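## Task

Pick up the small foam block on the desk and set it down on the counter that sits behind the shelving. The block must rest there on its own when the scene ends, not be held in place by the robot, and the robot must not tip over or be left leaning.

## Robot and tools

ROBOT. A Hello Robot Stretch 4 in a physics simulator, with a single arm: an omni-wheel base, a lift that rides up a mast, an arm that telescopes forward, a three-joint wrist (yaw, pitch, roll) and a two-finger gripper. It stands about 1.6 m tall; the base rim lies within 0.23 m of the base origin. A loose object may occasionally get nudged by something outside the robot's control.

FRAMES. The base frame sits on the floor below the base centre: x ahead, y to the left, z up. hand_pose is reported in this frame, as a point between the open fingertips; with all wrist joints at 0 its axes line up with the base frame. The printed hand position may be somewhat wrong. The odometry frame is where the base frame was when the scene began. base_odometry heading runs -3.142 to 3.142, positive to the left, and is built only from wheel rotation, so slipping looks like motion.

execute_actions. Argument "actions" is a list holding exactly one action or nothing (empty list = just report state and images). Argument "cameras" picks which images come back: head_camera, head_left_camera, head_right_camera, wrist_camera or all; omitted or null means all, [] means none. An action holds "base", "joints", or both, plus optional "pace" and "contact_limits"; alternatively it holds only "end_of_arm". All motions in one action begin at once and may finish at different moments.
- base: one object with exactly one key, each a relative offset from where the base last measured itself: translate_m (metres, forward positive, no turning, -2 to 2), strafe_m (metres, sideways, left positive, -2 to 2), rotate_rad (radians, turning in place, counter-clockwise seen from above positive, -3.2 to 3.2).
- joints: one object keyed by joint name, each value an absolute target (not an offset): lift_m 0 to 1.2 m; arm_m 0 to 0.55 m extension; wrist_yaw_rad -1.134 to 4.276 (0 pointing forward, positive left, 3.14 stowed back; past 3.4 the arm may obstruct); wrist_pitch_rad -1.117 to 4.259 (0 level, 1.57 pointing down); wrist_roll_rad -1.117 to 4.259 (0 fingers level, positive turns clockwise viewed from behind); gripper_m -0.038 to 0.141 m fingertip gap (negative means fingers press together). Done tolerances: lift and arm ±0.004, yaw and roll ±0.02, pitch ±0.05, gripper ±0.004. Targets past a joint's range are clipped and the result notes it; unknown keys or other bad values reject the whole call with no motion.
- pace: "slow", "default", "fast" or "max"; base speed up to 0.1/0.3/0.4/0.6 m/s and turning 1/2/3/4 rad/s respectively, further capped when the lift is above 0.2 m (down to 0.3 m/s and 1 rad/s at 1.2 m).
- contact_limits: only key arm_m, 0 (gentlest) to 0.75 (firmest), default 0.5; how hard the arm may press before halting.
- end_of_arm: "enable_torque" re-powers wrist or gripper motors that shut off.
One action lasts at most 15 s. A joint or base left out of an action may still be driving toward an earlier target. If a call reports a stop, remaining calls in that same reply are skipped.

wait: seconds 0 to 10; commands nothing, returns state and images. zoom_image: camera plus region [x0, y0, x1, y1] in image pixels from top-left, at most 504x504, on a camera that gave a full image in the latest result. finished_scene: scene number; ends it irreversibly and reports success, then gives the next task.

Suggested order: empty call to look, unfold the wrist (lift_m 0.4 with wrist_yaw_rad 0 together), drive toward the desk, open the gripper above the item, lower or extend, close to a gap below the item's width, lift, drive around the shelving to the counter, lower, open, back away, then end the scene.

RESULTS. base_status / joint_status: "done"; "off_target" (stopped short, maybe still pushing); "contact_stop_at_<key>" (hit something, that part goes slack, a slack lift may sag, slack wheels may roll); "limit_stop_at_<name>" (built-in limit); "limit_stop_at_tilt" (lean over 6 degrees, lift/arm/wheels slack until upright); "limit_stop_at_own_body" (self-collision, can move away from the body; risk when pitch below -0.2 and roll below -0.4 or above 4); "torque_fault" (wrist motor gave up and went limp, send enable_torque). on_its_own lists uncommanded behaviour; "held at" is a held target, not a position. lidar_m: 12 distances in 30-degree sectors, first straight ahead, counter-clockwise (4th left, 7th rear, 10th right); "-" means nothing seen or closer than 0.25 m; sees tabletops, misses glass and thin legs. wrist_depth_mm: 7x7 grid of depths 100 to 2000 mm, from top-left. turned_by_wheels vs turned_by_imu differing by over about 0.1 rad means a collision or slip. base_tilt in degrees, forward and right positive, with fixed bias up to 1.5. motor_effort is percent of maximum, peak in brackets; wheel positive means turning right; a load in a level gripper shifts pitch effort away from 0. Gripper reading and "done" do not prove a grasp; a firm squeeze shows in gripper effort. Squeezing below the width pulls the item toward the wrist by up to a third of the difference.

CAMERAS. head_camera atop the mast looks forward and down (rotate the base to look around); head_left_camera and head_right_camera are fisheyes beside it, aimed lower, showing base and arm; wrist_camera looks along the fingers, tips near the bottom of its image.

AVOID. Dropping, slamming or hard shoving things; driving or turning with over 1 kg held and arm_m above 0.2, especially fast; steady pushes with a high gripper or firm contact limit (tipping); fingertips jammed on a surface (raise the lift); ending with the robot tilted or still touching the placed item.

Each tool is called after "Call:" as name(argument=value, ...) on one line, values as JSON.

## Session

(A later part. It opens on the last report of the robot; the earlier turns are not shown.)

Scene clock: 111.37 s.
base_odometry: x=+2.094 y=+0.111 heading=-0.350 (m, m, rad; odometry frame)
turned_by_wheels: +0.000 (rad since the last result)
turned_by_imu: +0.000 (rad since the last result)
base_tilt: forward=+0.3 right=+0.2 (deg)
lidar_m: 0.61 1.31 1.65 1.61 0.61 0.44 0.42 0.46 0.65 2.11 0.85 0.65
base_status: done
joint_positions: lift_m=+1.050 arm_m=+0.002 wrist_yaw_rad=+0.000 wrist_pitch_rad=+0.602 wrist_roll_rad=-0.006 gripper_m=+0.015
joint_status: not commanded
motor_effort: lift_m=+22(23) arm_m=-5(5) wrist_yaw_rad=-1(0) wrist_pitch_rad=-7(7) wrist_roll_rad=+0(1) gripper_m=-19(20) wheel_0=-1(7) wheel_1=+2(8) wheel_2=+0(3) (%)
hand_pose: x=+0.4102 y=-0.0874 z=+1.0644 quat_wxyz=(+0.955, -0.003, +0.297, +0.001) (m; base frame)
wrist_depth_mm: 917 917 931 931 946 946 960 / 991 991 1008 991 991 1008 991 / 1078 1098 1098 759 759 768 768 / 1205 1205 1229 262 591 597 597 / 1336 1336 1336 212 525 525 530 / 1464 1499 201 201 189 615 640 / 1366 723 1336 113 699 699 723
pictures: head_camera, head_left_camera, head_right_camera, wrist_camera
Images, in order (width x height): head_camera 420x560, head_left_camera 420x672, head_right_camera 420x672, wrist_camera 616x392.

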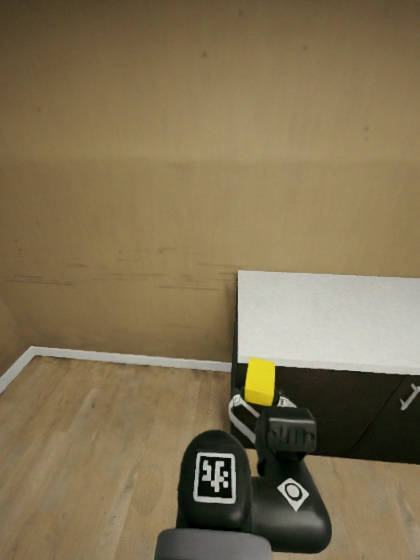

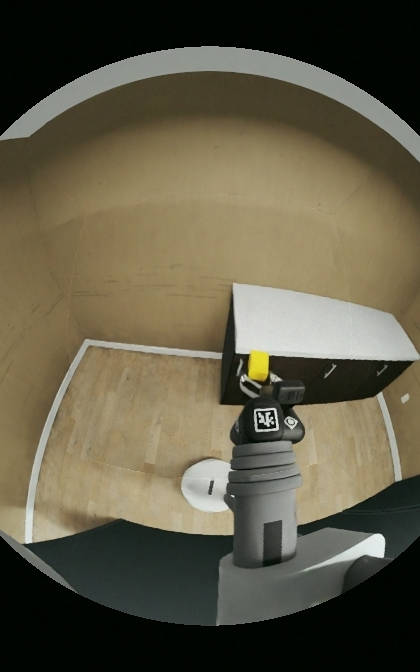

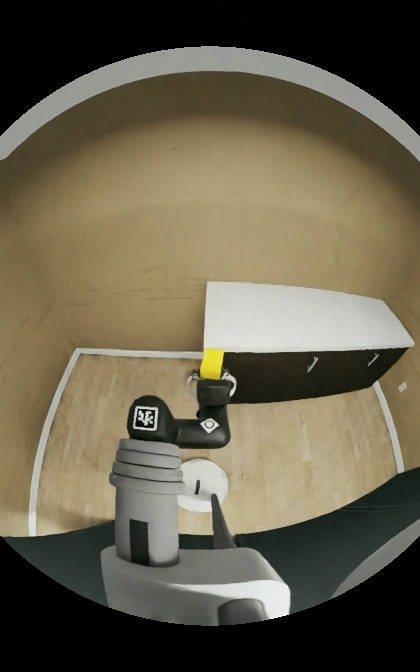

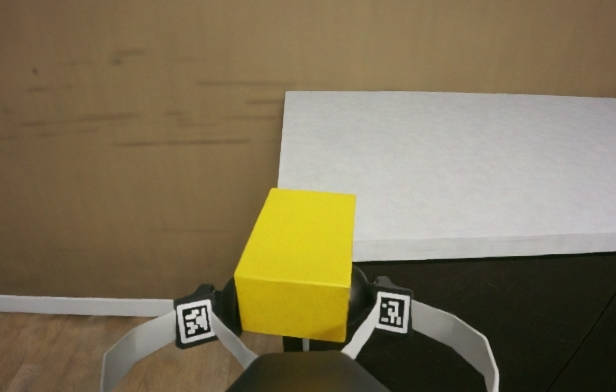

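Call:
execute_actions(actions=[{"base":{"strafe_m":-0.3},"joints":{"arm_m":0.45}}], cameras=[])

Call:
execute_actions(actions=[{"joints":{"lift_m":0.95}}], cameras=["head_camera","wrist_camera"])

Scene clock: 119.03 s.
base_odometry: x=+1.991 y=-0.170 heading=-0.350 (m, m, rad; odometry frame)
turned_by_wheels: +0.000 (rad since the last result)
turned_by_imu: -0.001 (rad since the last result)
base_tilt: forward=+0.4 right=+0.3 (deg)
lidar_m: 0.60 0.63 1.81 1.90 0.62 0.47 0.41 0.48 0.69 1.81 0.85 0.64
base_status: done
joint_positions: lift_m=+1.050 arm_m=+0.449 wrist_yaw_rad=+0.000 wrist_pitch_rad=+0.602 wrist_roll_rad=-0.006 gripper_m=+0.015
joint_status: all done
motor_effort: lift_m=+23(22) arm_m=+5(5) wrist_yaw_rad=-1(0) wrist_pitch_rad=-6(6) wrist_roll_rad=+1(1) gripper_m=-19(16) wheel_0=-1(6) wheel_1=+2(6) wheel_2=+0(2) (%)
hand_pose: x=+0.8577 y=-0.0874 z=+1.0644 quat_wxyz=(+0.955, -0.003, +0.297, +0.001) (m; base frame)
wrist_depth_mm: 496 496 500 508 508 504 508 / 525 535 539 544 544 544 544 / 585 585 591 597 597 597 603 / 640 591 585 262 591 591 591 / 683 480 466 212 484 480 480 / 402 404 201 201 189 404 402 / 353 254 345 113 355 342 355
pictures: none
No camera images: the call's "cameras" was empty. Leave "cameras" out to get every camera's image.

Scene clock: 120.47 s.
base_odometry: x=+1.991 y=-0.170 heading=-0.350 (m, m, rad; odometry frame)
turned_by_wheels: +0.000 (rad since the last result)
turned_by_imu: +0.000 (rad since the last result)
base_tilt: forward=+0.4 right=+0.3 (deg)
lidar_m: 0.60 0.65 1.83 1.91 0.62 0.45 0.44 0.46 0.68 1.81 0.83 0.63
base_status: not commanded
joint_positions: lift_m=+0.950 arm_m=+0.449 wrist_yaw_rad=+0.000 wrist_pitch_rad=+0.602 wrist_roll_rad=-0.006 gripper_m=+0.015
joint_status: all done
motor_effort: lift_m=+13(20) arm_m=+6(6) wrist_yaw_rad=-2(1) wrist_pitch_rad=-6(6) wrist_roll_rad=+1(1) gripper_m=-17(15) wheel_0=-1(1) wheel_1=+1(2) wheel_2=+0(0) (%)
hand_pose: x=+0.8577 y=-0.0874 z=+0.9652 quat_wxyz=(+0.955, -0.003, +0.297, +0.001) (m; base frame)
wrist_depth_mm: 496 500 500 504 508 508 508 / 530 535 539 544 549 549 549 / 569 530 525 525 530 530 535 / 410 413 413 262 410 410 410 / 334 336 325 212 336 336 334 / 281 283 201 201 190 282 279 / 246 203 241 113 249 236 247
pictures: head_camera, wrist_camera
Images, in order (width x height): head_camera 420x560, wrist_camera 616x392.

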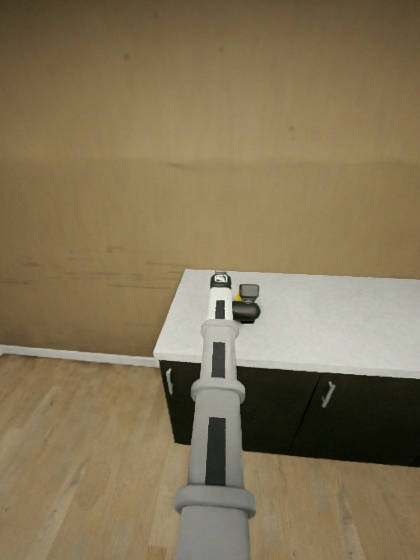

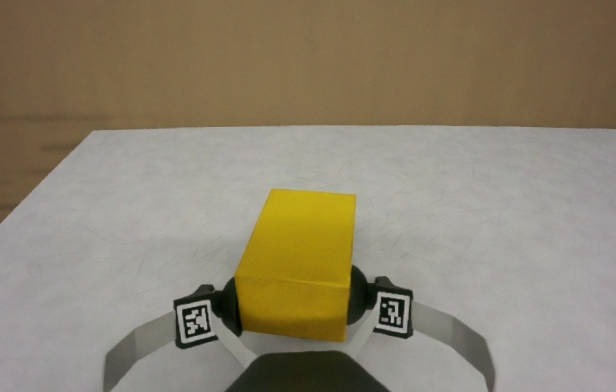

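Depths match the desk at lift ~0.76 (333–336); grasp height was 0.035 lower.

Call:
execute_actions(actions=[{"joints":{"lift_m":0.918},"pace":"slow"}], cameras=[])

Call:
execute_actions(actions=[{"joints":{"gripper_m":0.11}}], cameras=[])

Call:
execute_actions(actions=[{"joints":{"lift_m":1.02,"arm_m":0.1}}], cameras=["head_camera","wrist_camera"])

Scene clock: 126.90 s.
base_odometry: x=+1.991 y=-0.170 heading=-0.350 (m, m, rad; odometry frame)
turned_by_wheels: +0.000 (rad since the last result)
turned_by_imu: -0.001 (rad since the last result)
base_tilt: forward=+0.4 right=+0.3 (deg)
lidar_m: 0.60 0.63 1.83 1.90 0.61 0.46 0.43 0.46 0.68 1.80 0.83 0.62
base_status: not commanded
joint_positions: lift_m=+0.918 arm_m=+0.449 wrist_yaw_rad=+0.000 wrist_pitch_rad=+0.602 wrist_roll_rad=-0.006 gripper_m=+0.015
joint_status: all done
motor_effort: lift_m=+13(11) arm_m=+6(6) wrist_yaw_rad=-1(1) wrist_pitch_rad=-6(6) wrist_roll_rad=+1(1) gripper_m=-17(17) wheel_0=-1(1) wheel_1=+2(2) wheel_2=+0(0) (%)
hand_pose: x=+0.8577 y=-0.0874 z=+0.9332 quat_wxyz=(+0.955, -0.003, +0.297, +0.001) (m; base frame)
wrist_depth_mm: 496 496 504 504 504 508 508 / 530 535 544 539 549 549 544 / 488 455 452 452 452 455 459 / 353 351 351 262 353 351 353 / 286 289 279 212 289 287 286 / 240 243 201 201 189 243 240 / 211 186 207 113 213 204 -
pictures: none
No camera images: the call's "cameras" was empty. Leave "cameras" out to get every camera's image.

Scene clock: 128.67 s.
base_odometry: x=+1.991 y=-0.170 heading=-0.350 (m, m, rad; odometry frame)
turned_by_wheels: +0.000 (rad since the last result)
turned_by_imu: -0.001 (rad since the last result)
base_tilt: forward=+0.3 right=+0.3 (deg)
lidar_m: 0.59 0.64 1.83 1.91 0.62 0.45 0.44 0.46 0.71 1.81 0.82 0.63
base_status: not commanded
joint_positions: lift_m=+0.918 arm_m=+0.449 wrist_yaw_rad=+0.000 wrist_pitch_rad=+0.602 wrist_roll_rad=-0.006 gripper_m=+0.110
joint_status: all done
motor_effort: lift_m=+13(13) arm_m=+6(6) wrist_yaw_rad=-2(1) wrist_pitch_rad=-6(6) wrist_roll_rad=+2(0) gripper_m=+0(18) wheel_0=-1(1) wheel_1=+2(2) wheel_2=+0(0) (%)
hand_pose: x=+0.8577 y=-0.0874 z=+0.9332 quat_wxyz=(+0.955, -0.003, +0.296, +0.001) (m; base frame)
wrist_depth_mm: 492 496 504 508 508 508 512 / 535 535 539 544 544 549 549 / 488 459 452 449 455 455 462 / 353 353 353 272 353 353 351 / 286 289 290 224 287 289 286 / 240 236 216 214 203 243 241 / 212 208 211 113 216 208 -
pictures: none
No camera images: the call's "cameras" was empty. Leave "cameras" out to get every camera's image.

Scene clock: 130.83 s.
base_odometry: x=+1.991 y=-0.170 heading=-0.350 (m, m, rad; odometry frame)
turned_by_wheels: +0.000 (rad since the last result)
turned_by_imu: -0.001 (rad since the last result)
base_tilt: forward=+0.3 right=+0.3 (deg)
lidar_m: 0.60 0.64 1.86 1.92 0.60 0.46 0.44 0.47 0.68 1.80 0.84 0.64
base_status: not commanded
joint_positions: lift_m=+1.020 arm_m=+0.101 wrist_yaw_rad=+0.000 wrist_pitch_rad=+0.602 wrist_roll_rad=-0.006 gripper_m=+0.110
joint_status: all done
motor_effort: lift_m=+22(24) arm_m=-6(6) wrist_yaw_rad=-1(1) wrist_pitch_rad=-6(6) wrist_roll_rad=+1(1) gripper_m=+0(2) wheel_0=-1(1) wheel_1=+2(2) wheel_2=+0(0) (%)
hand_pose: x=+0.5097 y=-0.0874 z=+1.0344 quat_wxyz=(+0.955, -0.003, +0.296, +0.001) (m; base frame)
wrist_depth_mm: 820 820 820 831 842 831 842 / 878 891 878 891 891 891 891 / 960 741 691 654 691 699 691 / 1025 539 535 539 539 535 539 / 436 439 442 442 442 439 439 / 410 397 399 410 203 418 462 / 1281 496 496 113 500 508 521
pictures: head_camera, wrist_camera
Images, in order (width x height): head_camera 420x560, wrist_camera 616x392.

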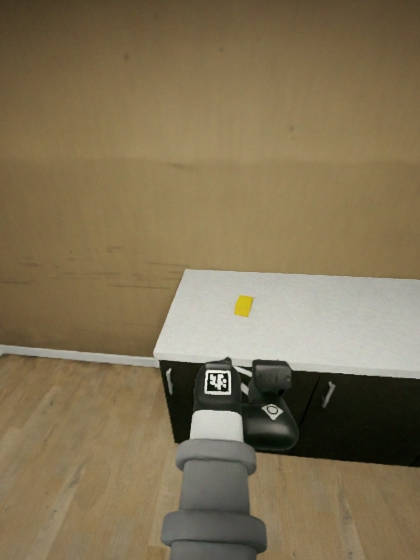

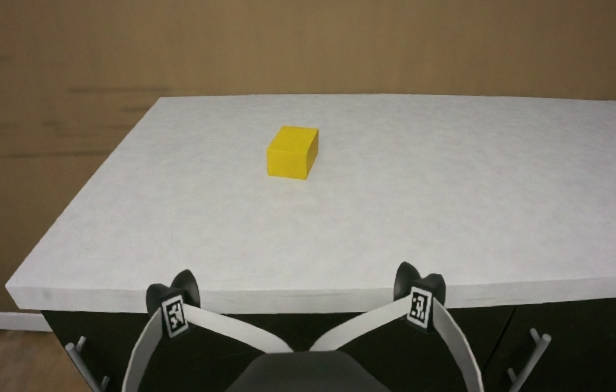

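Call:
finished_scene(scene=1)

The scene is finished: the task was done.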